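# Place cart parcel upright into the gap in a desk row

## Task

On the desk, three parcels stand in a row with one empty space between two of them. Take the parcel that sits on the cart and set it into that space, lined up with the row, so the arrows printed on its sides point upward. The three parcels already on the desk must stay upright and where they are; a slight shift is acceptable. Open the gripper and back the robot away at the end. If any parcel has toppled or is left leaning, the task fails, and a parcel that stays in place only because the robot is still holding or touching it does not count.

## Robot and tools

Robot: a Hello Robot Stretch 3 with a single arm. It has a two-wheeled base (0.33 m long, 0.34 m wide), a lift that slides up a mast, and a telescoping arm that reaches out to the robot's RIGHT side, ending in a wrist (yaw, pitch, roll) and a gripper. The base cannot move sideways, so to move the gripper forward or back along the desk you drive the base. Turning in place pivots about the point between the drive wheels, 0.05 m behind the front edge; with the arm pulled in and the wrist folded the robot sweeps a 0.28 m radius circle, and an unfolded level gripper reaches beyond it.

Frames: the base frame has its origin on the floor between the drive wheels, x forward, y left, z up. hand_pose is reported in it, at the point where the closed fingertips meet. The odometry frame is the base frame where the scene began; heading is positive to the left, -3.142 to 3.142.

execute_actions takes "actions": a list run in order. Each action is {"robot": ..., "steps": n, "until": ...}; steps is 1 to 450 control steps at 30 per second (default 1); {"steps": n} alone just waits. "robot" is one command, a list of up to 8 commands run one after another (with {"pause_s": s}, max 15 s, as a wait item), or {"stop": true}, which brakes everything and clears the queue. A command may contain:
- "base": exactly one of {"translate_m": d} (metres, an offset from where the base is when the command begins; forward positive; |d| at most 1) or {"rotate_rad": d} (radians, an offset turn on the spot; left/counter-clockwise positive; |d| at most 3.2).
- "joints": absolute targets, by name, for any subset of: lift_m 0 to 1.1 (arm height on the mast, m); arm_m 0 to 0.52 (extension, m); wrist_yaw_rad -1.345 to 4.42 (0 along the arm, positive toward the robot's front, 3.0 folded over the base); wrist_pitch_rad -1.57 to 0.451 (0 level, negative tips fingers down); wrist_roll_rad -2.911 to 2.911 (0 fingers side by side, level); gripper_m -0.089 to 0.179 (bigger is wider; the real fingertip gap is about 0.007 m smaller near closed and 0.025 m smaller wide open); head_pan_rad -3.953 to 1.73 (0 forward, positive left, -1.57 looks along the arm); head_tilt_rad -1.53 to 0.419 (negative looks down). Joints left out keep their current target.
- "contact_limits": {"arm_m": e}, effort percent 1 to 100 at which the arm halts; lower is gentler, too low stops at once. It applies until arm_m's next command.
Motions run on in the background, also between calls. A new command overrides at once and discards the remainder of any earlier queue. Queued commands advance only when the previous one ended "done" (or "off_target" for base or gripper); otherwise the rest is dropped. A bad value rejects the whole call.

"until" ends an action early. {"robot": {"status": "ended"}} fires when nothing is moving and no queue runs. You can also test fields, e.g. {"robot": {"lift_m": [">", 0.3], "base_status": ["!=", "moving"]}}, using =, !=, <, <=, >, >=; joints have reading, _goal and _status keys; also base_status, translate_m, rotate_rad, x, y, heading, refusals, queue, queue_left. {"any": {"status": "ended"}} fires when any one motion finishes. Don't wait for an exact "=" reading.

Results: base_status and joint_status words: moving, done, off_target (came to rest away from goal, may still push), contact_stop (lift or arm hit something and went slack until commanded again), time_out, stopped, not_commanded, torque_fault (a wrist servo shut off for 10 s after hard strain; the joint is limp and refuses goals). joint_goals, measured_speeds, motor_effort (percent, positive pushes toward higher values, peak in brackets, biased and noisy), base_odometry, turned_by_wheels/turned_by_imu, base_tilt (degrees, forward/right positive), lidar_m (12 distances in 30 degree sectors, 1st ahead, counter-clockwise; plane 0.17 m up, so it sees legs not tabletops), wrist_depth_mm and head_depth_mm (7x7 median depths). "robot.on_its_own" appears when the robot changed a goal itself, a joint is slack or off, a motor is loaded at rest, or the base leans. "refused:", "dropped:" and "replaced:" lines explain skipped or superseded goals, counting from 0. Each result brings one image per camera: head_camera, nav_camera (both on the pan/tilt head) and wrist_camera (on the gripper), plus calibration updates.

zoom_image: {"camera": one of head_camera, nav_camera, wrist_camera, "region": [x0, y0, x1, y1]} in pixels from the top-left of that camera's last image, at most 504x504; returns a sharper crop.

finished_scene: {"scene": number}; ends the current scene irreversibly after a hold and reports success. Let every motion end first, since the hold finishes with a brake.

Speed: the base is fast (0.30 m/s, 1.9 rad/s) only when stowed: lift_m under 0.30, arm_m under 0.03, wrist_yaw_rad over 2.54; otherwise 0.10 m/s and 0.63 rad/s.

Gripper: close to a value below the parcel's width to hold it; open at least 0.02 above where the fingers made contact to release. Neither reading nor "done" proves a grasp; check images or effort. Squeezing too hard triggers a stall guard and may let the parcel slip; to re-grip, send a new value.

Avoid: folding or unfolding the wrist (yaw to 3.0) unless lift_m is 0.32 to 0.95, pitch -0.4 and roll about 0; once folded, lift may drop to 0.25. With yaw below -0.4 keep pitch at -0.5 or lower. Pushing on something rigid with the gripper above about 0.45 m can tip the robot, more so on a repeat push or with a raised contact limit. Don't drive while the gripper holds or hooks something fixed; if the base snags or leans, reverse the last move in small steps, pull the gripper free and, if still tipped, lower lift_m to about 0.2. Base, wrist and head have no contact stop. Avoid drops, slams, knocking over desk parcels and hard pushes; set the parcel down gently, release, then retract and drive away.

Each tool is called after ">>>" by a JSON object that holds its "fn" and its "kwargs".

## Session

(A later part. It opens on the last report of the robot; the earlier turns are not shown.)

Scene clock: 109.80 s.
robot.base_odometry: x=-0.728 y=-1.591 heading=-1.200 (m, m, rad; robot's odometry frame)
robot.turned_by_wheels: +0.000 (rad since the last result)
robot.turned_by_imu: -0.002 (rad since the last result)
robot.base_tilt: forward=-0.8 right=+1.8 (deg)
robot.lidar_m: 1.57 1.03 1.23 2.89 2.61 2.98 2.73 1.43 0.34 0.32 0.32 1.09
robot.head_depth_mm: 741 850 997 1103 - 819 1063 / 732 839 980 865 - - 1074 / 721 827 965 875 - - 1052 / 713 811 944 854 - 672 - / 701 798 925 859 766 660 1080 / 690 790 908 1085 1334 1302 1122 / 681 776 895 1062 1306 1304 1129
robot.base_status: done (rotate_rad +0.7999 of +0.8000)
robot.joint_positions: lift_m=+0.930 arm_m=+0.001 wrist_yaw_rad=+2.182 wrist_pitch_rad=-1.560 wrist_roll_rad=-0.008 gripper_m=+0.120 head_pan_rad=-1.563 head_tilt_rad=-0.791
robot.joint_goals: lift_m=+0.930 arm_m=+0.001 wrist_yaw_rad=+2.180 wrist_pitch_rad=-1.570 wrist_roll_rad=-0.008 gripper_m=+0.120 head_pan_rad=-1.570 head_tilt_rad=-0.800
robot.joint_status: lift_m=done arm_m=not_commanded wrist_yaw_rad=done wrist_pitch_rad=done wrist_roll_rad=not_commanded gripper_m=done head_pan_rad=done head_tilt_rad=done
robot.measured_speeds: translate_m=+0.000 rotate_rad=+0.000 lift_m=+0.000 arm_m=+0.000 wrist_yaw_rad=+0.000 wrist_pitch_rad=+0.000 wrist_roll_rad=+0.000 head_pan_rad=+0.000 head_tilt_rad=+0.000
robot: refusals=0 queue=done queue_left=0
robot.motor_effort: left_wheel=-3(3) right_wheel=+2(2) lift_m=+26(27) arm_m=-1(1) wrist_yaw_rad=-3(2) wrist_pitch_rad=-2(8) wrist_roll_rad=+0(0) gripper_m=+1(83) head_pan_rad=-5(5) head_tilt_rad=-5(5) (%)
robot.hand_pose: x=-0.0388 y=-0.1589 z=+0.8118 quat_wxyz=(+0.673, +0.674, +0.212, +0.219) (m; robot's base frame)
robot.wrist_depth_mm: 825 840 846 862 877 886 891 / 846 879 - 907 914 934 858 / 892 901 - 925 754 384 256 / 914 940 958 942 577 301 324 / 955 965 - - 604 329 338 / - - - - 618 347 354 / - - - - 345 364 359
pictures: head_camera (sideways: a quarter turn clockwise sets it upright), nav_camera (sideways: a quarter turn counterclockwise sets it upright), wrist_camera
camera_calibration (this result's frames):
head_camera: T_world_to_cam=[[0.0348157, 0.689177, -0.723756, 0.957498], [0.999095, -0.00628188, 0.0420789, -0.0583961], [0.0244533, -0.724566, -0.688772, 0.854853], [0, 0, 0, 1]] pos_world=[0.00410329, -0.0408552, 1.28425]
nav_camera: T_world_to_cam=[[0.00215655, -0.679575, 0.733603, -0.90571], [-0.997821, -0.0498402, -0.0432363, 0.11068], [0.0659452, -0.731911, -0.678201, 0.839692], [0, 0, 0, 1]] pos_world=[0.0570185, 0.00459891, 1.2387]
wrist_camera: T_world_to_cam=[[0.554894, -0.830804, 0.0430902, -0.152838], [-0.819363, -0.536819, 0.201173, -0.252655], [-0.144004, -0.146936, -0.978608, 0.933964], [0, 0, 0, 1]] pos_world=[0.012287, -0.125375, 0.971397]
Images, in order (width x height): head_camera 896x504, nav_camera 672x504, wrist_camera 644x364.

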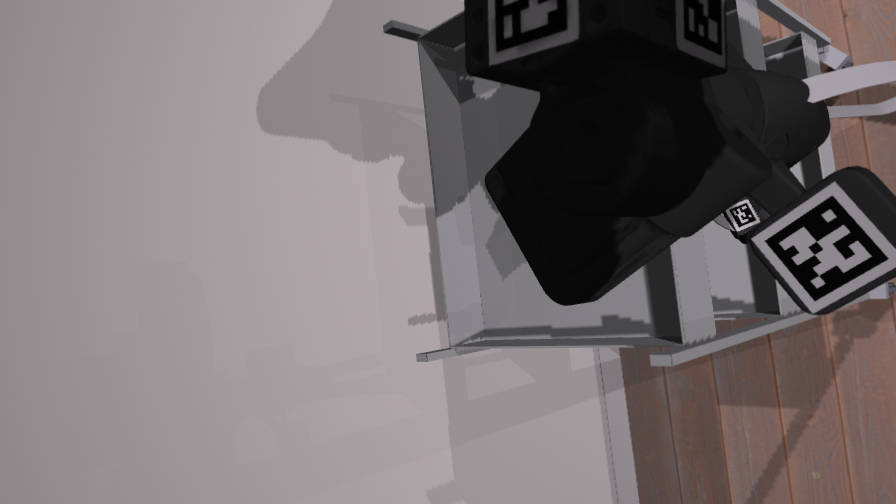

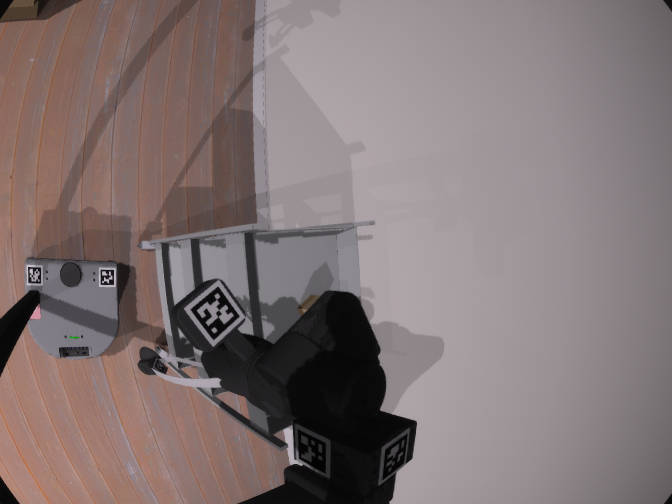

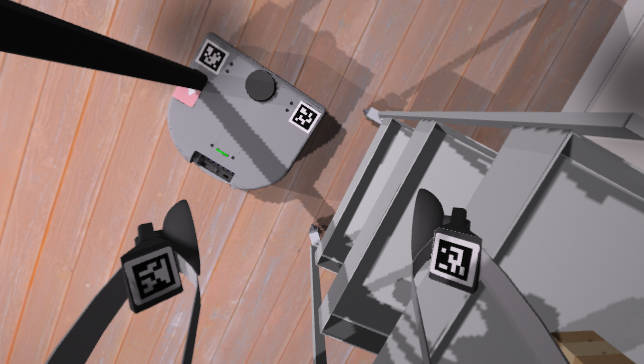

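>>> {"fn": "execute_actions", "kwargs": {"actions": [{"robot": {"joints": {"arm_m": 0.39}}, "steps": 450, "until": {"robot": {"status": "ended"}}}]}}

Scene clock: 117.00 s.
robot.base_odometry: x=-0.728 y=-1.591 heading=-1.200 (m, m, rad; robot's odometry frame)
robot.turned_by_wheels: +0.000 (rad since the last result)
robot.turned_by_imu: -0.001 (rad since the last result)
robot.base_tilt: forward=-0.7 right=+1.9 (deg)
robot.lidar_m: 1.57 1.03 1.24 2.89 2.61 2.98 2.73 1.42 0.34 0.32 0.32 1.08
robot.head_depth_mm: 741 817 - 845 731 838 1058 / 732 870 980 863 736 800 1052 / 716 - - 872 740 834 1039 / 710 789 917 854 740 673 1028 / 701 800 928 857 765 659 1076 / 691 785 910 1080 1333 1304 1124 / 681 775 893 1059 1300 1306 1129
robot.base_status: done (rotate_rad +0.7999 of +0.8000)
robot.joint_positions: lift_m=+0.930 arm_m=+0.390 wrist_yaw_rad=+2.181 wrist_pitch_rad=-1.561 wrist_roll_rad=-0.008 gripper_m=+0.120 head_pan_rad=-1.563 head_tilt_rad=-0.791
robot.joint_goals: lift_m=+0.930 arm_m=+0.390 wrist_yaw_rad=+2.180 wrist_pitch_rad=-1.570 wrist_roll_rad=-0.008 gripper_m=+0.120 head_pan_rad=-1.570 head_tilt_rad=-0.800
robot.joint_status: lift_m=done arm_m=done wrist_yaw_rad=done wrist_pitch_rad=done wrist_roll_rad=not_commanded gripper_m=done head_pan_rad=done head_tilt_rad=done
robot.measured_speeds: translate_m=+0.000 rotate_rad=+0.000 lift_m=+0.000 arm_m=+0.000 wrist_yaw_rad=+0.000 wrist_pitch_rad=+0.000 wrist_roll_rad=+0.000 head_pan_rad=+0.000 head_tilt_rad=+0.000
robot: refusals=0 queue=done queue_left=0
robot.motor_effort: left_wheel=-3(3) right_wheel=+2(2) lift_m=+25(26) arm_m=+3(3) wrist_yaw_rad=-1(2) wrist_pitch_rad=-1(1) wrist_roll_rad=+0(0) gripper_m=+1(0) head_pan_rad=-3(4) head_tilt_rad=-5(5) (%)
robot.hand_pose: x=-0.0390 y=-0.5472 z=+0.8118 quat_wxyz=(+0.673, +0.674, +0.212, +0.218) (m; robot's base frame)
robot.wrist_depth_mm: 228 271 275 280 284 248 213 / 251 281 284 289 292 291 433 / 271 291 294 297 303 497 402 / 295 302 303 306 309 504 374 / 308 309 316 321 319 456 351 / 321 323 328 332 332 414 327 / 303 334 344 345 564 422 303
pictures: head_camera (sideways: a quarter turn clockwise sets it upright), nav_camera (sideways: a quarter turn counterclockwise sets it upright), wrist_camera
camera_calibration (this result's frames):
head_camera: T_world_to_cam=[[0.0349911, 0.689168, -0.723756, 0.957497], [0.999093, -0.00653616, 0.0420789, -0.0583961], [0.0242689, -0.724572, -0.688772, 0.854855], [0, 0, 0, 1]] pos_world=[0.00409289, -0.0408547, 1.28425]
nav_camera: T_world_to_cam=[[0.00198359, -0.679575, 0.733603, -0.905709], [-0.997834, -0.0495863, -0.0432363, 0.11068], [0.0657589, -0.731928, -0.678201, 0.839693], [0, 0, 0, 1]] pos_world=[0.0570197, 0.00458596, 1.2387]
wrist_camera: T_world_to_cam=[[0.553999, -0.831401, 0.043103, -0.47572], [-0.819859, -0.53585, 0.20173, -0.461144], [-0.144621, -0.147097, -0.978492, 0.876699], [0, 0, 0, 1]] pos_world=[0.012265, -0.513659, 0.971375]
Images, in order (width x height): head_camera 896x504, nav_camera 672x504, wrist_camera 644x364.

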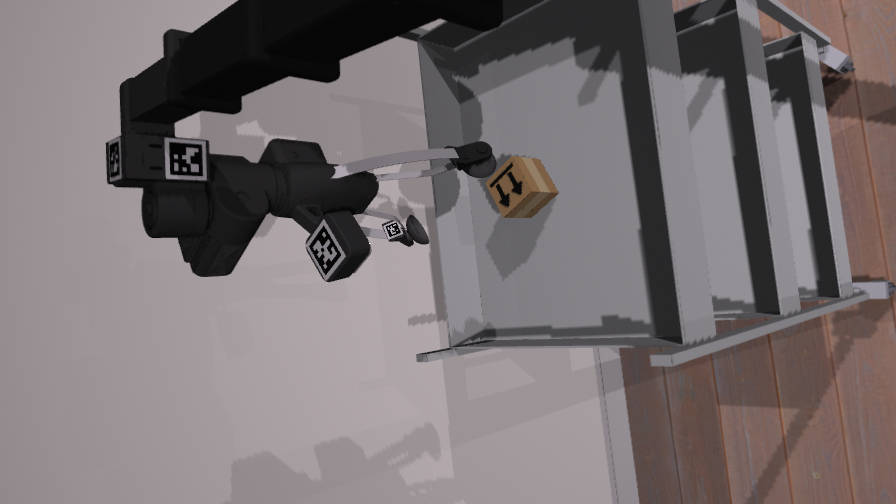

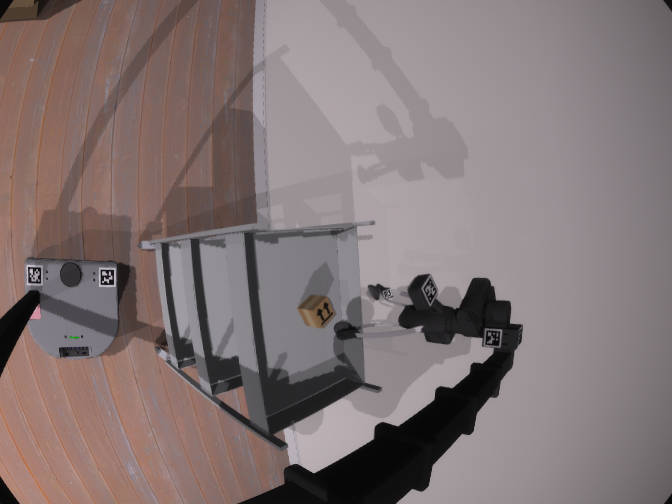

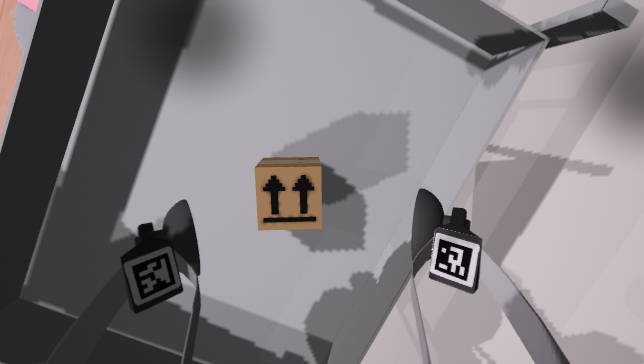

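>>> {"fn": "execute_actions", "kwargs": {"actions": [{"robot": [{"joints": {"lift_m": 0.79}}, {"joints": {"gripper_m": 0.02}}, {"joints": {"lift_m": 0.97}}], "steps": 450, "until": {"robot": {"status": "ended"}}}]}}

Scene clock: 126.07 s.
robot.base_odometry: x=-0.728 y=-1.591 heading=-1.200 (m, m, rad; robot's odometry frame)
robot.turned_by_wheels: +0.000 (rad since the last result)
robot.turned_by_imu: -0.001 (rad since the last result)
robot.base_tilt: forward=-0.7 right=+1.8 (deg)
robot.lidar_m: 1.57 1.03 1.23 2.89 2.62 2.98 2.73 1.42 0.34 0.32 0.32 1.08
robot.head_depth_mm: 740 850 997 1105 - - 1048 / 730 838 951 857 727 822 1058 / 721 825 912 847 729 837 1043 / 713 814 919 949 741 673 1029 / 702 800 928 861 762 659 1077 / 692 788 912 1083 1331 1305 1128 / 682 777 899 1060 1301 1307 1127
robot.base_status: done (rotate_rad +0.7999 of +0.8000)
robot.joint_positions: lift_m=+0.793 arm_m=+0.390 wrist_yaw_rad=+2.181 wrist_pitch_rad=-1.564 wrist_roll_rad=-0.008 gripper_m=+0.120 head_pan_rad=-1.563 head_tilt_rad=-0.791
robot.joint_goals: lift_m=+0.793 arm_m=+0.390 wrist_yaw_rad=+2.180 wrist_pitch_rad=-1.570 wrist_roll_rad=-0.008 gripper_m=+0.120 head_pan_rad=-1.570 head_tilt_rad=-0.800
robot.joint_status: lift_m=contact_stop arm_m=done wrist_yaw_rad=done wrist_pitch_rad=done wrist_roll_rad=not_commanded gripper_m=done head_pan_rad=done head_tilt_rad=done
robot.measured_speeds: translate_m=+0.000 rotate_rad=+0.000 lift_m=+0.005 arm_m=+0.000 wrist_yaw_rad=+0.000 wrist_pitch_rad=+0.000 wrist_roll_rad=+0.000 head_pan_rad=+0.000 head_tilt_rad=+0.000
robot: refusals=0 queue=dropped queue_left=0
robot.on_its_own: lift_m is slack since a contact_stop, until your next command for it
robot.motor_effort: left_wheel=-2(3) right_wheel=+0(3) lift_m=+14(26) arm_m=+2(3) wrist_yaw_rad=+0(1) wrist_pitch_rad=+0(1) wrist_roll_rad=+0(0) gripper_m=-1(1) head_pan_rad=-6(4) head_tilt_rad=-5(5) (%)
robot.hand_pose: x=-0.0396 y=-0.5477 z=+0.6757 quat_wxyz=(+0.673, +0.674, +0.213, +0.217) (m; robot's base frame)
robot.wrist_depth_mm: 151 153 155 158 160 161 163 / 156 158 160 163 165 168 167 / 162 164 166 168 172 175 156 / 168 169 171 174 178 180 145 / 174 174 125 127 184 176 135 / 181 - 128 131 193 160 136 / - 191 191 196 198 162 287
pictures: head_camera (sideways: a quarter turn clockwise sets it upright), nav_camera (sideways: a quarter turn counterclockwise sets it upright), wrist_camera
dropped: robot: command 0 of its queue: lift_m: contact_stop
camera_calibration (this result's frames):
head_camera: T_world_to_cam=[[0.0349906, 0.689168, -0.723756, 0.957497], [0.999093, -0.00653533, 0.0420789, -0.0583961], [0.0242695, -0.724572, -0.688772, 0.854855], [0, 0, 0, 1]] pos_world=[0.00409293, -0.0408547, 1.28425]
nav_camera: T_world_to_cam=[[0.00198416, -0.679575, 0.733603, -0.905709], [-0.997834, -0.0495871, -0.0432363, 0.11068], [0.0657596, -0.731928, -0.678201, 0.839693], [0, 0, 0, 1]] pos_world=[0.0570197, 0.004586, 1.2387]
wrist_camera: T_world_to_cam=[[0.554104, -0.831327, 0.0431722, -0.469877], [-0.81935, -0.535488, 0.204739, -0.436267], [-0.147087, -0.14882, -0.977864, 0.741843], [0, 0, 0, 1]] pos_world=[0.0120207, -0.513837, 0.835029]
Images, in order (width x height): head_camera 896x504, nav_camera 672x504, wrist_camera 644x364.

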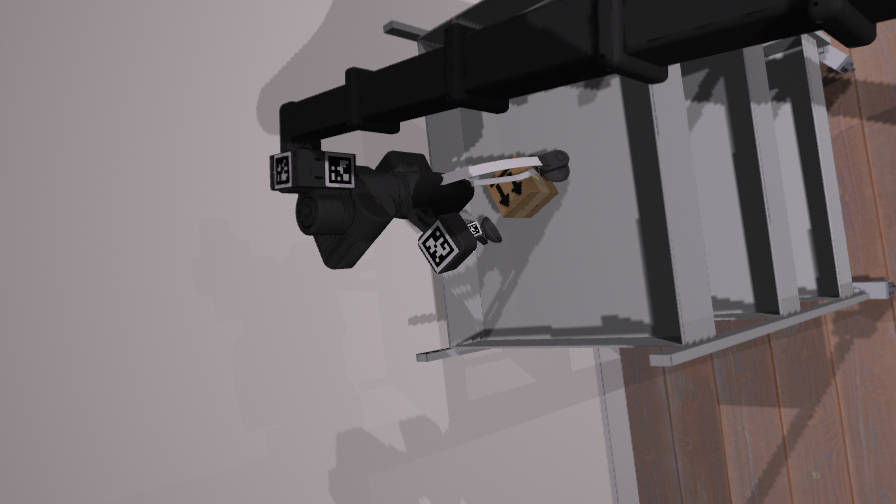

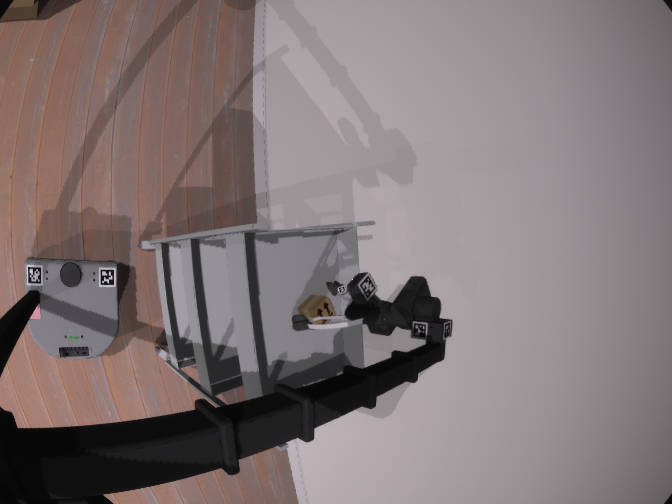

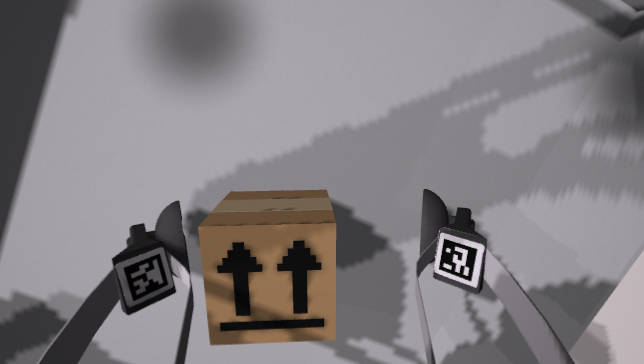

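The fingertips have touched the shelf, and the parcel sits between them. Next I close the gripper and lift.

>>> {"fn": "execute_actions", "kwargs": {"actions": [{"robot": [{"joints": {"lift_m": 0.80}}, {"joints": {"gripper_m": 0.02}}, {"joints": {"lift_m": 0.98}}], "steps": 450, "until": {"robot": {"status": "ended"}}}]}}

Scene clock: 141.17 s.
robot.base_odometry: x=-0.728 y=-1.591 heading=-1.200 (m, m, rad; robot's odometry frame)
robot.turned_by_wheels: +0.000 (rad since the last result)
robot.turned_by_imu: -0.001 (rad since the last result)
robot.base_tilt: forward=-0.7 right=+1.9 (deg)
robot.lidar_m: 1.57 1.03 1.23 2.89 2.61 2.98 2.73 1.43 0.34 0.32 0.32 1.08
robot.head_depth_mm: 724 - 1008 850 730 840 1060 / 700 843 977 862 736 801 1058 / 694 - 979 840 737 834 1042 / 701 833 972 853 741 672 1026 / 699 798 930 856 764 660 1076 / 691 789 912 1088 1333 1302 1128 / 683 773 897 1064 1304 1300 1128
robot.base_status: done (rotate_rad +0.7999 of +0.8000)
robot.joint_positions: lift_m=+0.980 arm_m=+0.390 wrist_yaw_rad=+2.181 wrist_pitch_rad=-1.566 wrist_roll_rad=-0.008 gripper_m=+0.021 head_pan_rad=-1.563 head_tilt_rad=-0.791
robot.joint_goals: lift_m=+0.980 arm_m=+0.390 wrist_yaw_rad=+2.180 wrist_pitch_rad=-1.570 wrist_roll_rad=-0.008 gripper_m=+0.020 head_pan_rad=-1.570 head_tilt_rad=-0.800
robot.joint_status: lift_m=done arm_m=done wrist_yaw_rad=done wrist_pitch_rad=done wrist_roll_rad=not_commanded gripper_m=done head_pan_rad=done head_tilt_rad=done
robot.measured_speeds: translate_m=+0.000 rotate_rad=+0.000 lift_m=+0.000 arm_m=+0.000 wrist_yaw_rad=+0.000 wrist_pitch_rad=+0.000 wrist_roll_rad=+0.000 head_pan_rad=+0.000 head_tilt_rad=+0.000
robot: refusals=0 queue=done queue_left=0
robot.motor_effort: left_wheel=-2(2) right_wheel=+1(3) lift_m=+26(28) arm_m=+2(3) wrist_yaw_rad=-1(1) wrist_pitch_rad=+0(1) wrist_roll_rad=+0(0) gripper_m=-14(88) head_pan_rad=-4(4) head_tilt_rad=-5(5) (%)
robot.hand_pose: x=-0.0400 y=-0.5480 z=+0.8619 quat_wxyz=(+0.673, +0.674, +0.214, +0.217) (m; robot's base frame)
robot.wrist_depth_mm: 867 313 320 324 326 618 459 / 904 326 331 332 340 556 437 / 923 338 342 346 350 567 401 / 333 348 352 358 361 517 372 / 358 363 130 130 620 474 350 / 351 374 136 135 626 426 327 / - 347 385 372 579 381 309
pictures: head_camera (sideways: a quarter turn clockwise sets it upright), nav_camera (sideways: a quarter turn counterclockwise sets it upright), wrist_camera
camera_calibration (this result's frames):
head_camera: T_world_to_cam=[[0.0349911, 0.689168, -0.723756, 0.957497], [0.999093, -0.00653604, 0.0420789, -0.0583961], [0.024269, -0.724572, -0.688772, 0.854854], [0, 0, 0, 1]] pos_world=[0.0040929, -0.0408547, 1.28425]
nav_camera: T_world_to_cam=[[0.00198367, -0.679575, 0.733603, -0.905709], [-0.997834, -0.0495864, -0.0432363, 0.11068], [0.065759, -0.731928, -0.678201, 0.839693], [0, 0, 0, 1]] pos_world=[0.0570197, 0.00458596, 1.2387]
wrist_camera: T_world_to_cam=[[0.553993, -0.831399, 0.0432154, -0.478013], [-0.81914, -0.535084, 0.206625, -0.476286], [-0.148664, -0.149868, -0.977465, 0.922889], [0, 0, 0, 1]] pos_world=[0.0118717, -0.513961, 1.02116]
Images, in order (width x height): head_camera 896x504, nav_camera 672x504, wrist_camera 644x364.

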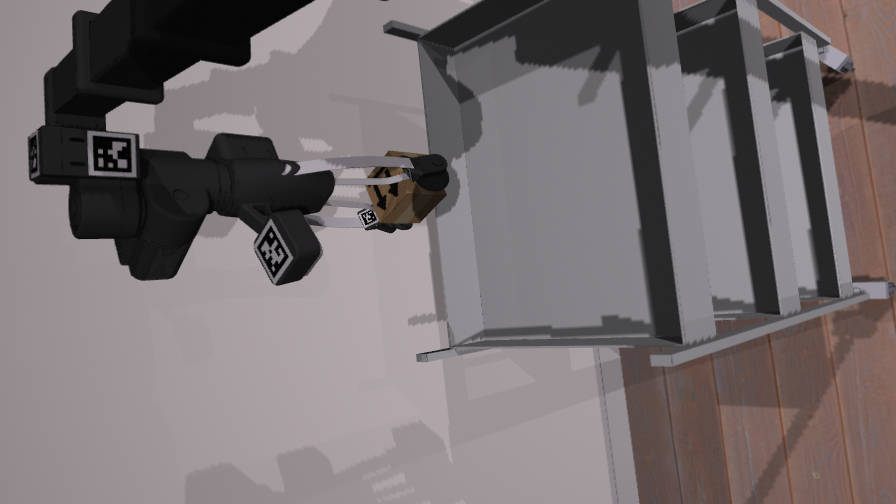

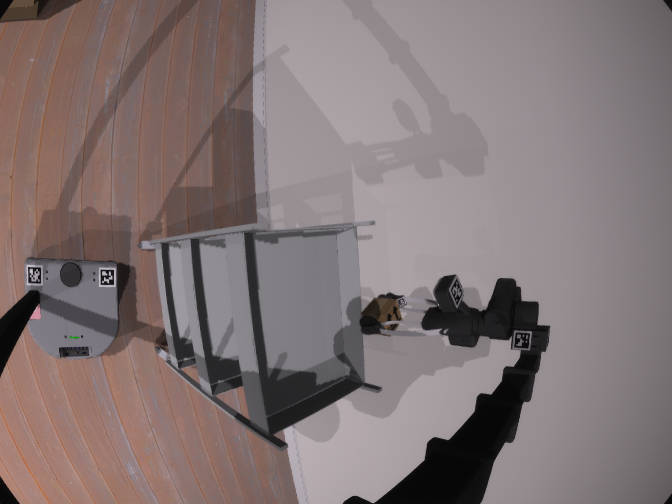

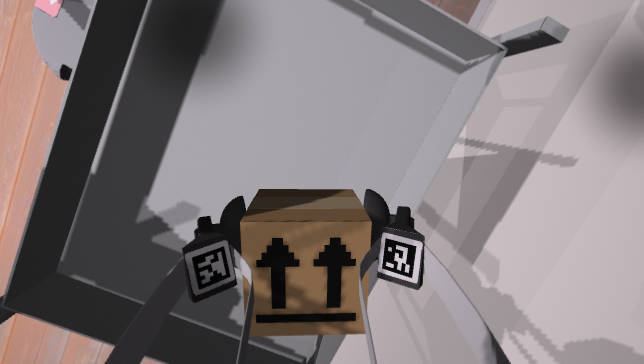

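>>> {"fn": "execute_actions", "kwargs": {"actions": [{"robot": [{"joints": {"wrist_pitch_rad": 0.0}}, {"joints": {"arm_m": 0.0, "wrist_yaw_rad": 1.57}}, {"base": {"rotate_rad": 3.16}}, {"base": {"translate_m": 1.0}}, {"base": {"translate_m": 1.0}}, {"base": {"translate_m": 0.56}}, {"base": {"rotate_rad": 1.55}, "joints": {"head_pan_rad": -1.57, "head_tilt_rad": -0.6}}], "steps": 450, "until": {"robot": {"status": "ended"}}}, {"steps": 450, "until": {"robot": {"status": "ended"}}}, {"steps": 450, "until": {"robot": {"status": "ended"}}}]}}

Scene clock: 195.57 s.
robot.base_odometry: x=-1.699 y=+0.777 heading=-2.773 (m, m, rad; robot's odometry frame)
robot.turned_by_wheels: +4.711 (rad since the last result)
robot.turned_by_imu: +4.780 (rad since the last result)
robot.base_tilt: forward=-0.8 right=+1.8 (deg)
robot.lidar_m: 1.12 1.17 1.66 2.56 3.54 2.63 1.01 1.01 0.76 0.73 0.36 1.07
robot.head_depth_mm: 576 639 713 652 - - 308 / 579 640 716 628 519 - - / 580 643 720 632 514 - - / 581 644 721 635 478 394 - / 584 646 721 640 481 397 - / 584 648 726 644 501 - - / 585 650 727 649 513 - -
robot.base_status: done (rotate_rad +1.5498 of +1.5500)
robot.joint_positions: lift_m=+0.980 arm_m=+0.002 wrist_yaw_rad=+1.570 wrist_pitch_rad=-0.028 wrist_roll_rad=-0.008 gripper_m=+0.021 head_pan_rad=-1.566 head_tilt_rad=-0.606
robot.joint_goals: lift_m=+0.980 arm_m=+0.000 wrist_yaw_rad=+1.570 wrist_pitch_rad=+0.000 wrist_roll_rad=-0.008 gripper_m=+0.020 head_pan_rad=-1.570 head_tilt_rad=-0.600
robot.joint_status: lift_m=done arm_m=done wrist_yaw_rad=done wrist_pitch_rad=done wrist_roll_rad=not_commanded gripper_m=done head_pan_rad=done head_tilt_rad=done
robot.measured_speeds: translate_m=+0.000 rotate_rad=+0.000 lift_m=+0.000 arm_m=+0.000 wrist_yaw_rad=+0.000 wrist_pitch_rad=+0.000 wrist_roll_rad=+0.000 head_pan_rad=+0.000 head_tilt_rad=+0.000
robot: refusals=0 queue=done queue_left=0
robot.motor_effort: left_wheel=-3(56) right_wheel=+2(11) lift_m=+25(26) arm_m=-3(4) wrist_yaw_rad=+0(3) wrist_pitch_rad=+8(7) wrist_roll_rad=+0(0) gripper_m=-14(14) head_pan_rad=-3(4) head_tilt_rad=+3(22) (%)
robot.hand_pose: x=+0.2341 y=-0.1469 z=+1.0872 quat_wxyz=(+0.509, +0.505, -0.491, +0.495) (m; robot's base frame)
robot.wrist_depth_mm: 905 901 904 919 940 900 620 / 947 929 948 958 - 919 624 / - - - - - 931 632 / - - - - - 933 644 / - - 130 130 - 926 644 / - - 135 134 322 333 325 / - 277 263 248 269 263 259
pictures: head_camera (sideways: a quarter turn clockwise sets it upright), nav_camera (sideways: a quarter turn counterclockwise sets it upright), wrist_camera
camera_calibration (this result's frames):
head_camera: T_world_to_cam=[[0.0375195, 0.544414, -0.837977, 1.10637], [0.999032, -0.00117828, 0.043965, -0.0608616], [0.0229478, -0.838816, -0.543931, 0.666445], [0, 0, 0, 1]] pos_world=[0.00399875, -0.0433721, 1.29229]
nav_camera: T_world_to_cam=[[-0.000528091, -0.533267, 0.845947, -1.05214], [-0.997924, -0.0542048, -0.0347925, 0.0996974], [0.0644081, -0.844209, -0.532131, 0.64968], [0, 0, 0, 1]] pos_world=[0.0570901, -0.0072036, 1.23924]
wrist_camera: T_world_to_cam=[[-0.0438087, -0.998836, -0.0201652, -0.121883], [-0.23827, 0.0300483, -0.970734, 1.14333], [0.97021, -0.0377219, -0.239309, 0.195949], [0, 0, 0, 1]] pos_world=[0.0769707, -0.148705, 1.15431]
Images, in order (width x height): head_camera 896x504, nav_camera 672x504, wrist_camera 644x364.

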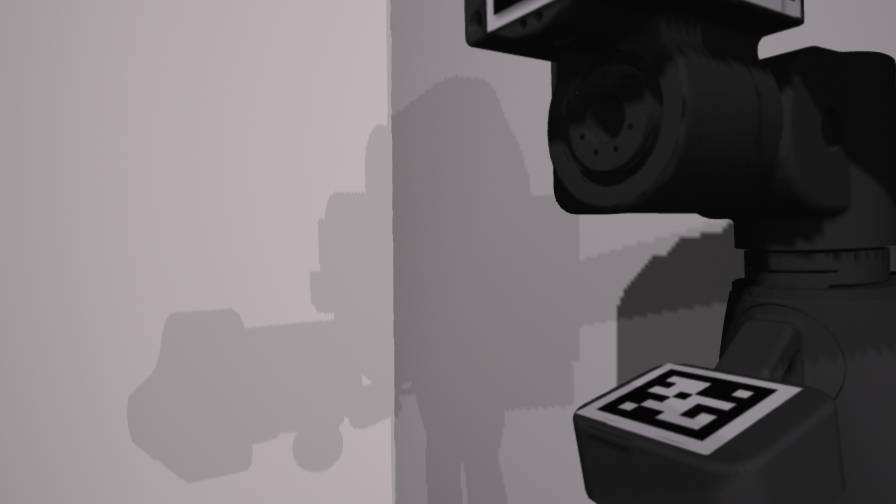

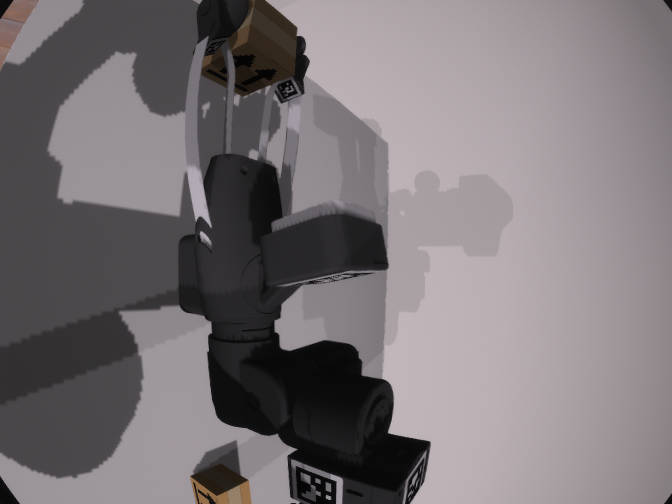

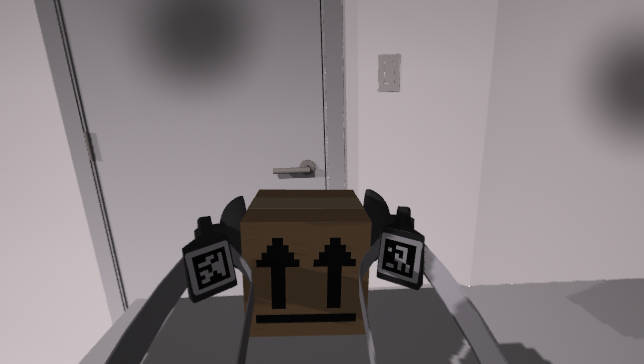

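>>> {"fn": "execute_actions", "kwargs": {"actions": [{"robot": {"joints": {"head_pan_rad": -2.5, "head_tilt_rad": -0.8}}, "steps": 150, "until": {"robot": {"status": "ended"}}}]}}

Scene clock: 199.87 s.
robot.base_odometry: x=-1.699 y=+0.777 heading=-2.773 (m, m, rad; robot's odometry frame)
robot.turned_by_wheels: +0.000 (rad since the last result)
robot.turned_by_imu: -0.001 (rad since the last result)
robot.base_tilt: forward=-0.7 right=+1.8 (deg)
robot.lidar_m: 1.12 1.17 1.66 2.57 3.55 2.63 1.02 1.01 0.75 0.73 0.36 1.06
robot.head_depth_mm: 1597 862 556 513 - - 289 / 1314 870 599 - - - 295 / 1118 883 627 - - 322 296 / 978 890 659 - - 337 294 / 866 895 695 - 380 339 295 / 775 834 713 - 382 340 296 / 703 770 704 - - 345 294
robot.base_status: done (rotate_rad +1.5498 of +1.5500)
robot.joint_positions: lift_m=+0.980 arm_m=+0.002 wrist_yaw_rad=+1.570 wrist_pitch_rad=-0.028 wrist_roll_rad=-0.008 gripper_m=+0.021 head_pan_rad=-2.493 head_tilt_rad=-0.790
robot.joint_goals: lift_m=+0.980 arm_m=+0.000 wrist_yaw_rad=+1.570 wrist_pitch_rad=+0.000 wrist_roll_rad=-0.008 gripper_m=+0.020 head_pan_rad=-2.500 head_tilt_rad=-0.800
robot.joint_status: lift_m=done arm_m=done wrist_yaw_rad=done wrist_pitch_rad=done wrist_roll_rad=not_commanded gripper_m=done head_pan_rad=done head_tilt_rad=done
robot.measured_speeds: translate_m=+0.000 rotate_rad=+0.000 lift_m=+0.000 arm_m=+0.000 wrist_yaw_rad=+0.000 wrist_pitch_rad=+0.000 wrist_roll_rad=+0.000 head_pan_rad=+0.000 head_tilt_rad=+0.000
robot: refusals=0 queue=done queue_left=0
robot.motor_effort: left_wheel=-3(3) right_wheel=+2(2) lift_m=+25(25) arm_m=-4(3) wrist_yaw_rad=+0(1) wrist_pitch_rad=+8(8) wrist_roll_rad=+0(0) gripper_m=-14(14) head_pan_rad=-4(55) head_tilt_rad=-5(25) (%)
robot.hand_pose: x=+0.2341 y=-0.1469 z=+1.0872 quat_wxyz=(+0.509, +0.505, -0.491, +0.495) (m; robot's base frame)
robot.wrist_depth_mm: 905 910 919 914 945 901 620 / 942 927 958 947 - 922 623 / - - - - - 916 634 / - - - - - 917 629 / - - 130 131 - 966 639 / - - 135 135 323 332 326 / - 276 262 248 265 263 259
pictures: head_camera (sideways: a quarter turn clockwise sets it upright), nav_camera (sideways: a quarter turn counterclockwise sets it upright), wrist_camera
camera_calibration (this result's frames):
head_camera: T_world_to_cam=[[0.572768, 0.383844, -0.724293, 0.954917], [0.592396, -0.804546, 0.04209, -0.0559297], [-0.566572, -0.453176, -0.688206, 0.857723], [0, 0, 0, 1]] pos_world=[-0.0278518, -0.0228371, 1.28428]
nav_camera: T_world_to_cam=[[-0.542958, -0.407732, 0.734133, -0.903076], [-0.636619, 0.769967, -0.0432035, 0.108434], [-0.547643, -0.490821, -0.67763, 0.842691], [0, 0, 0, 1]] pos_world=[0.0401935, -0.0380929, 1.2387]
wrist_camera: T_world_to_cam=[[-0.0438086, -0.998836, -0.0201652, -0.121883], [-0.23827, 0.0300483, -0.970734, 1.14333], [0.97021, -0.0377217, -0.23931, 0.195949], [0, 0, 0, 1]] pos_world=[0.0769707, -0.148705, 1.15431]
Images, in order (width x height): head_camera 896x504, nav_camera 672x504, wrist_camera 644x364.

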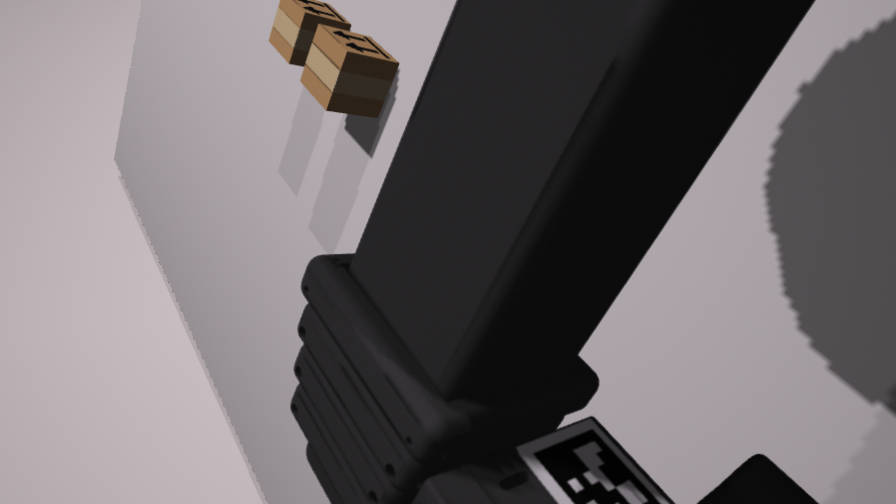

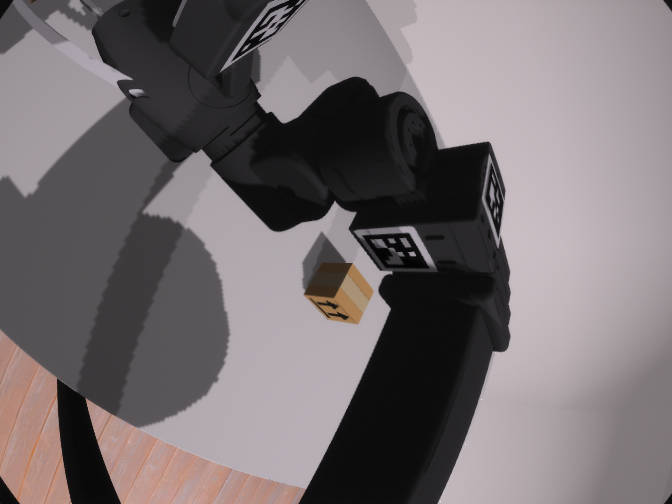

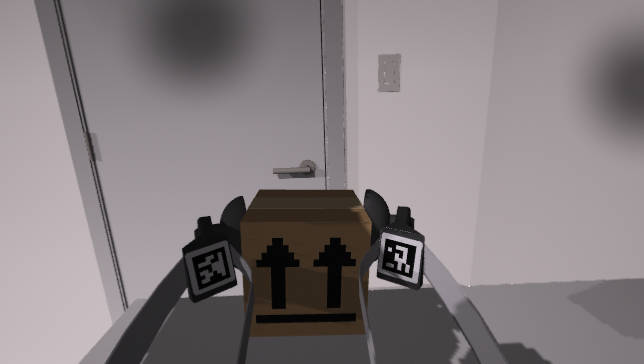

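>>> {"fn": "execute_actions", "kwargs": {"actions": [{"robot": [{"base": {"rotate_rad": -0.7}}, {"base": {"translate_m": -0.46}}, {"base": {"rotate_rad": 0.7}}, {"joints": {"wrist_yaw_rad": 0.0, "head_pan_rad": -1.57, "head_tilt_rad": -0.7}}], "steps": 450, "until": {"robot": {"status": "ended"}}}]}}

Scene clock: 219.10 s.
robot.base_odometry: x=-1.264 y=+0.628 heading=-2.773 (m, m, rad; robot's odometry frame)
robot.turned_by_wheels: +0.000 (rad since the last result)
robot.turned_by_imu: -0.005 (rad since the last result)
robot.base_tilt: forward=-0.8 right=+1.9 (deg)
robot.lidar_m: 1.47 1.56 2.03 3.12 3.11 2.17 2.26 0.84 1.05 1.02 0.81 0.83
robot.head_depth_mm: 825 911 725 - - - - / 828 918 735 509 - - 1120 / 828 927 778 - - - 1120 / 829 932 784 526 419 375 1151 / 829 936 748 538 432 375 1155 / 831 935 756 517 435 377 1155 / 828 937 761 555 437 378 1161
robot.base_status: done (rotate_rad +0.6998 of +0.7000)
robot.joint_positions: lift_m=+0.980 arm_m=+0.002 wrist_yaw_rad=+0.002 wrist_pitch_rad=-0.028 wrist_roll_rad=-0.008 gripper_m=+0.021 head_pan_rad=-1.577 head_tilt_rad=-0.705
robot.joint_goals: lift_m=+0.980 arm_m=+0.000 wrist_yaw_rad=+0.000 wrist_pitch_rad=+0.000 wrist_roll_rad=-0.008 gripper_m=+0.020 head_pan_rad=-1.570 head_tilt_rad=-0.700
robot.joint_status: lift_m=done arm_m=done wrist_yaw_rad=done wrist_pitch_rad=done wrist_roll_rad=not_commanded gripper_m=done head_pan_rad=done head_tilt_rad=done
robot.measured_speeds: translate_m=+0.000 rotate_rad=+0.000 lift_m=+0.000 arm_m=+0.000 wrist_yaw_rad=+0.000 wrist_pitch_rad=+0.000 wrist_roll_rad=+0.000 head_pan_rad=+0.000 head_tilt_rad=+0.000
robot: refusals=0 queue=done queue_left=0
robot.motor_effort: left_wheel=-3(9) right_wheel=+2(7) lift_m=+25(26) arm_m=-4(3) wrist_yaw_rad=-3(3) wrist_pitch_rad=+8(8) wrist_roll_rad=+0(0) gripper_m=-14(14) head_pan_rad=+6(55) head_tilt_rad=+3(15) (%)
robot.hand_pose: x=-0.0209 y=-0.4021 z=+1.0872 quat_wxyz=(+0.710, +0.011, -0.704, -0.009) (m; robot's base frame)
robot.wrist_depth_mm: 671 673 680 694 699 701 712 / 705 696 714 720 727 731 735 / 735 743 744 755 756 769 767 / 754 752 769 778 741 711 680 / 504 491 130 130 462 448 444 / 361 280 135 135 271 264 325 / 280 250 263 250 246 249 251
pictures: head_camera (sideways: a quarter turn clockwise sets it upright), nav_camera (sideways: a quarter turn counterclockwise sets it upright), wrist_camera
camera_calibration (this result's frames):
head_camera: T_world_to_cam=[[0.0442583, 0.624359, -0.779882, 1.03059], [0.998926, -0.0169315, 0.043134, -0.0597734], [0.0137265, -0.780954, -0.624438, 0.771236], [0, 0, 0, 1]] pos_world=[0.00351043, -0.0421735, 1.28791]
nav_camera: T_world_to_cam=[[-0.00714727, -0.614481, 0.7889, -0.977727], [-0.998454, -0.0390972, -0.039499, 0.105823], [0.0551151, -0.787963, -0.613251, 0.755272], [0, 0, 0, 1]] pos_world=[0.0570445, -0.00153089, 1.23868]
wrist_camera: T_world_to_cam=[[-0.998962, 0.0408571, -0.0201637, 0.0101564], [0.0293427, 0.238358, -0.970734, 1.1796], [-0.0348552, -0.970318, -0.239309, 0.0376875], [0, 0, 0, 1]] pos_world=[-0.0231533, -0.245014, 1.15431]
Images, in order (width x height): head_camera 896x504, nav_camera 672x504, wrist_camera 644x364.

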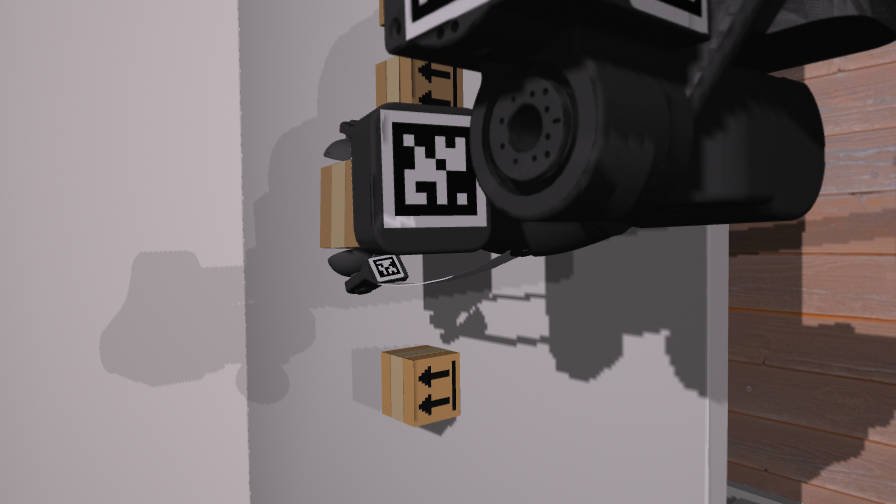

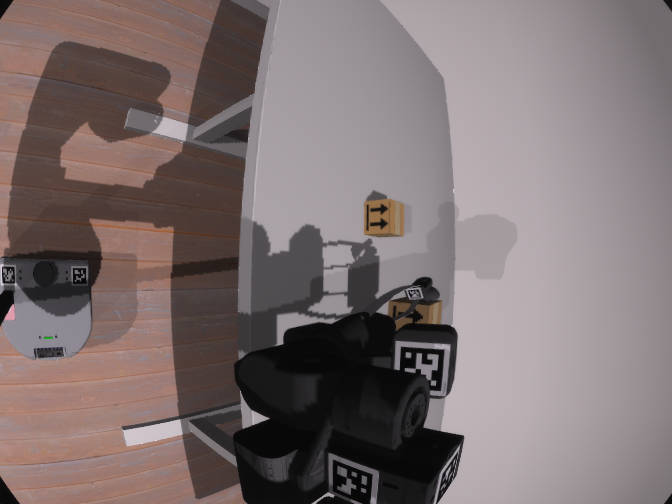

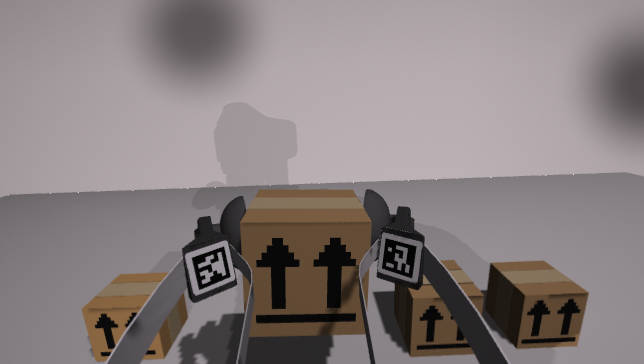

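>>> {"fn": "execute_actions", "kwargs": {"actions": [{"robot": [{"joints": {"arm_m": 0.085}}, {"joints": {"lift_m": 0.875}}], "steps": 450, "until": {"robot": {"status": "ended"}}}]}}

Scene clock: 227.27 s.
robot.base_odometry: x=-1.264 y=+0.628 heading=-2.773 (m, m, rad; robot's odometry frame)
robot.turned_by_wheels: +0.000 (rad since the last result)
robot.turned_by_imu: -0.001 (rad since the last result)
robot.base_tilt: forward=-0.8 right=+1.7 (deg)
robot.lidar_m: 1.47 1.56 2.02 3.12 3.12 2.17 2.25 0.84 1.05 1.01 0.80 0.83
robot.head_depth_mm: 829 919 729 517 - - 1137 / 827 928 734 513 - - 1143 / 829 933 740 497 - 1253 1148 / 830 934 746 509 426 375 1150 / 829 939 750 539 433 376 1157 / 830 935 759 518 435 378 1161 / 831 936 765 557 438 379 1161
robot.base_status: done (rotate_rad +0.6999 of +0.7000)
robot.joint_positions: lift_m=+0.882 arm_m=+0.085 wrist_yaw_rad=+0.001 wrist_pitch_rad=+0.012 wrist_roll_rad=-0.009 gripper_m=+0.021 head_pan_rad=-1.577 head_tilt_rad=-0.705
robot.joint_goals: lift_m=+0.881 arm_m=+0.085 wrist_yaw_rad=+0.000 wrist_pitch_rad=+0.000 wrist_roll_rad=-0.009 gripper_m=+0.020 head_pan_rad=-1.570 head_tilt_rad=-0.700
robot.joint_status: lift_m=contact_stop arm_m=done wrist_yaw_rad=done wrist_pitch_rad=done wrist_roll_rad=not_commanded gripper_m=done head_pan_rad=done head_tilt_rad=done
robot.measured_speeds: translate_m=+0.000 rotate_rad=+0.002 lift_m=+0.006 arm_m=+0.000 wrist_yaw_rad=+0.020 wrist_pitch_rad=+0.144 wrist_roll_rad=+0.000 head_pan_rad=+0.000 head_tilt_rad=+0.000
robot: refusals=0 queue=dropped queue_left=0
robot.on_its_own: lift_m is slack since a contact_stop, until your next command for it (your +0.875 is given up)
robot.motor_effort: left_wheel=-2(3) right_wheel=+0(3) lift_m=+12(26) arm_m=+2(2) wrist_yaw_rad=-1(1) wrist_pitch_rad=-6(8) wrist_roll_rad=+0(1) gripper_m=-14(14) head_pan_rad=+5(4) head_tilt_rad=+2(3) (%)
robot.hand_pose: x=-0.0211 y=-0.4862 z=+0.9994 quat_wxyz=(+0.710, -0.004, -0.704, +0.005) (m; robot's base frame)
robot.wrist_depth_mm: 613 619 622 643 636 631 642 / 634 636 635 657 654 648 656 / 650 665 668 669 676 677 695 / 578 547 526 490 472 448 429 / 177 298 130 131 183 139 155 / 156 194 135 135 185 139 141 / 151 159 150 141 152 143 143
pictures: head_camera (sideways: a quarter turn clockwise sets it upright), nav_camera (sideways: a quarter turn counterclockwise sets it upright), wrist_camera
camera_calibration (this result's frames):
head_camera: T_world_to_cam=[[0.0440244, 0.623945, -0.780227, 1.03105], [0.998932, -0.0165376, 0.0431398, -0.059781], [0.0140138, -0.781293, -0.624007, 0.770674], [0, 0, 0, 1]] pos_world=[0.00352601, -0.0421821, 1.28793]
nav_camera: T_world_to_cam=[[-0.00691697, -0.614048, 0.789239, -0.978171], [-0.99844, -0.0394889, -0.0394738, 0.10579], [0.055405, -0.788281, -0.612817, 0.754705], [0, 0, 0, 1]] pos_world=[0.0570448, -0.00154691, 1.23868]
wrist_camera: T_world_to_cam=[[-0.998942, 0.0407854, -0.0212279, 0.0126568], [0.0289579, 0.199459, -0.979478, 1.10427], [-0.0357144, -0.979057, -0.200429, -0.107977], [0, 0, 0, 1]] pos_world=[-0.0231902, -0.326489, 1.06024]
Images, in order (width x height): head_camera 896x504, nav_camera 672x504, wrist_camera 644x364.

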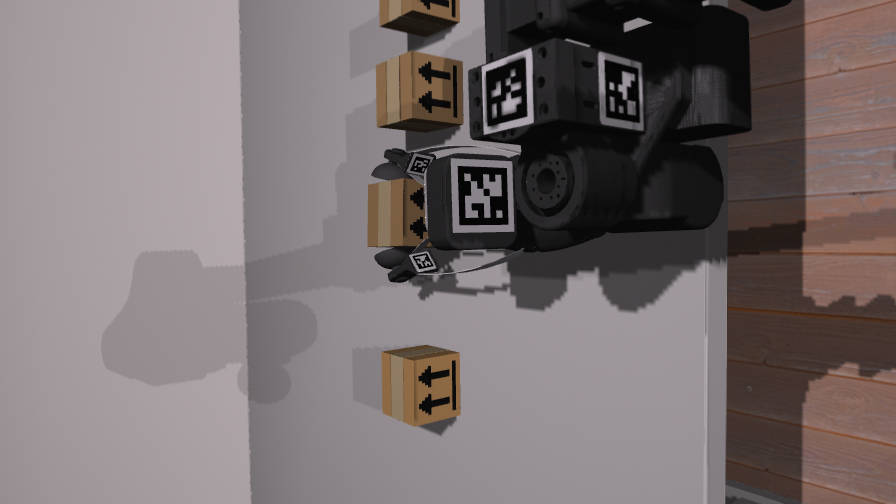

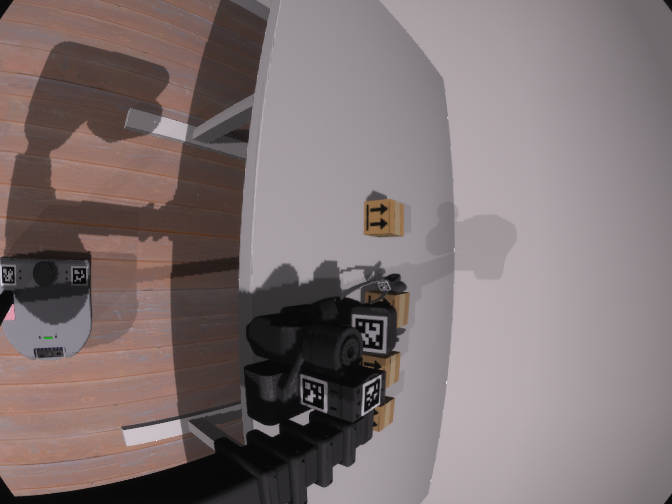

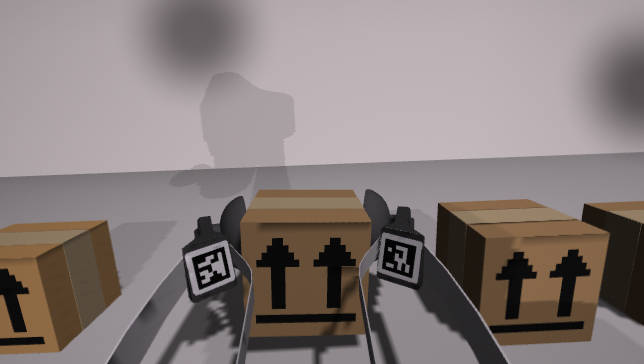

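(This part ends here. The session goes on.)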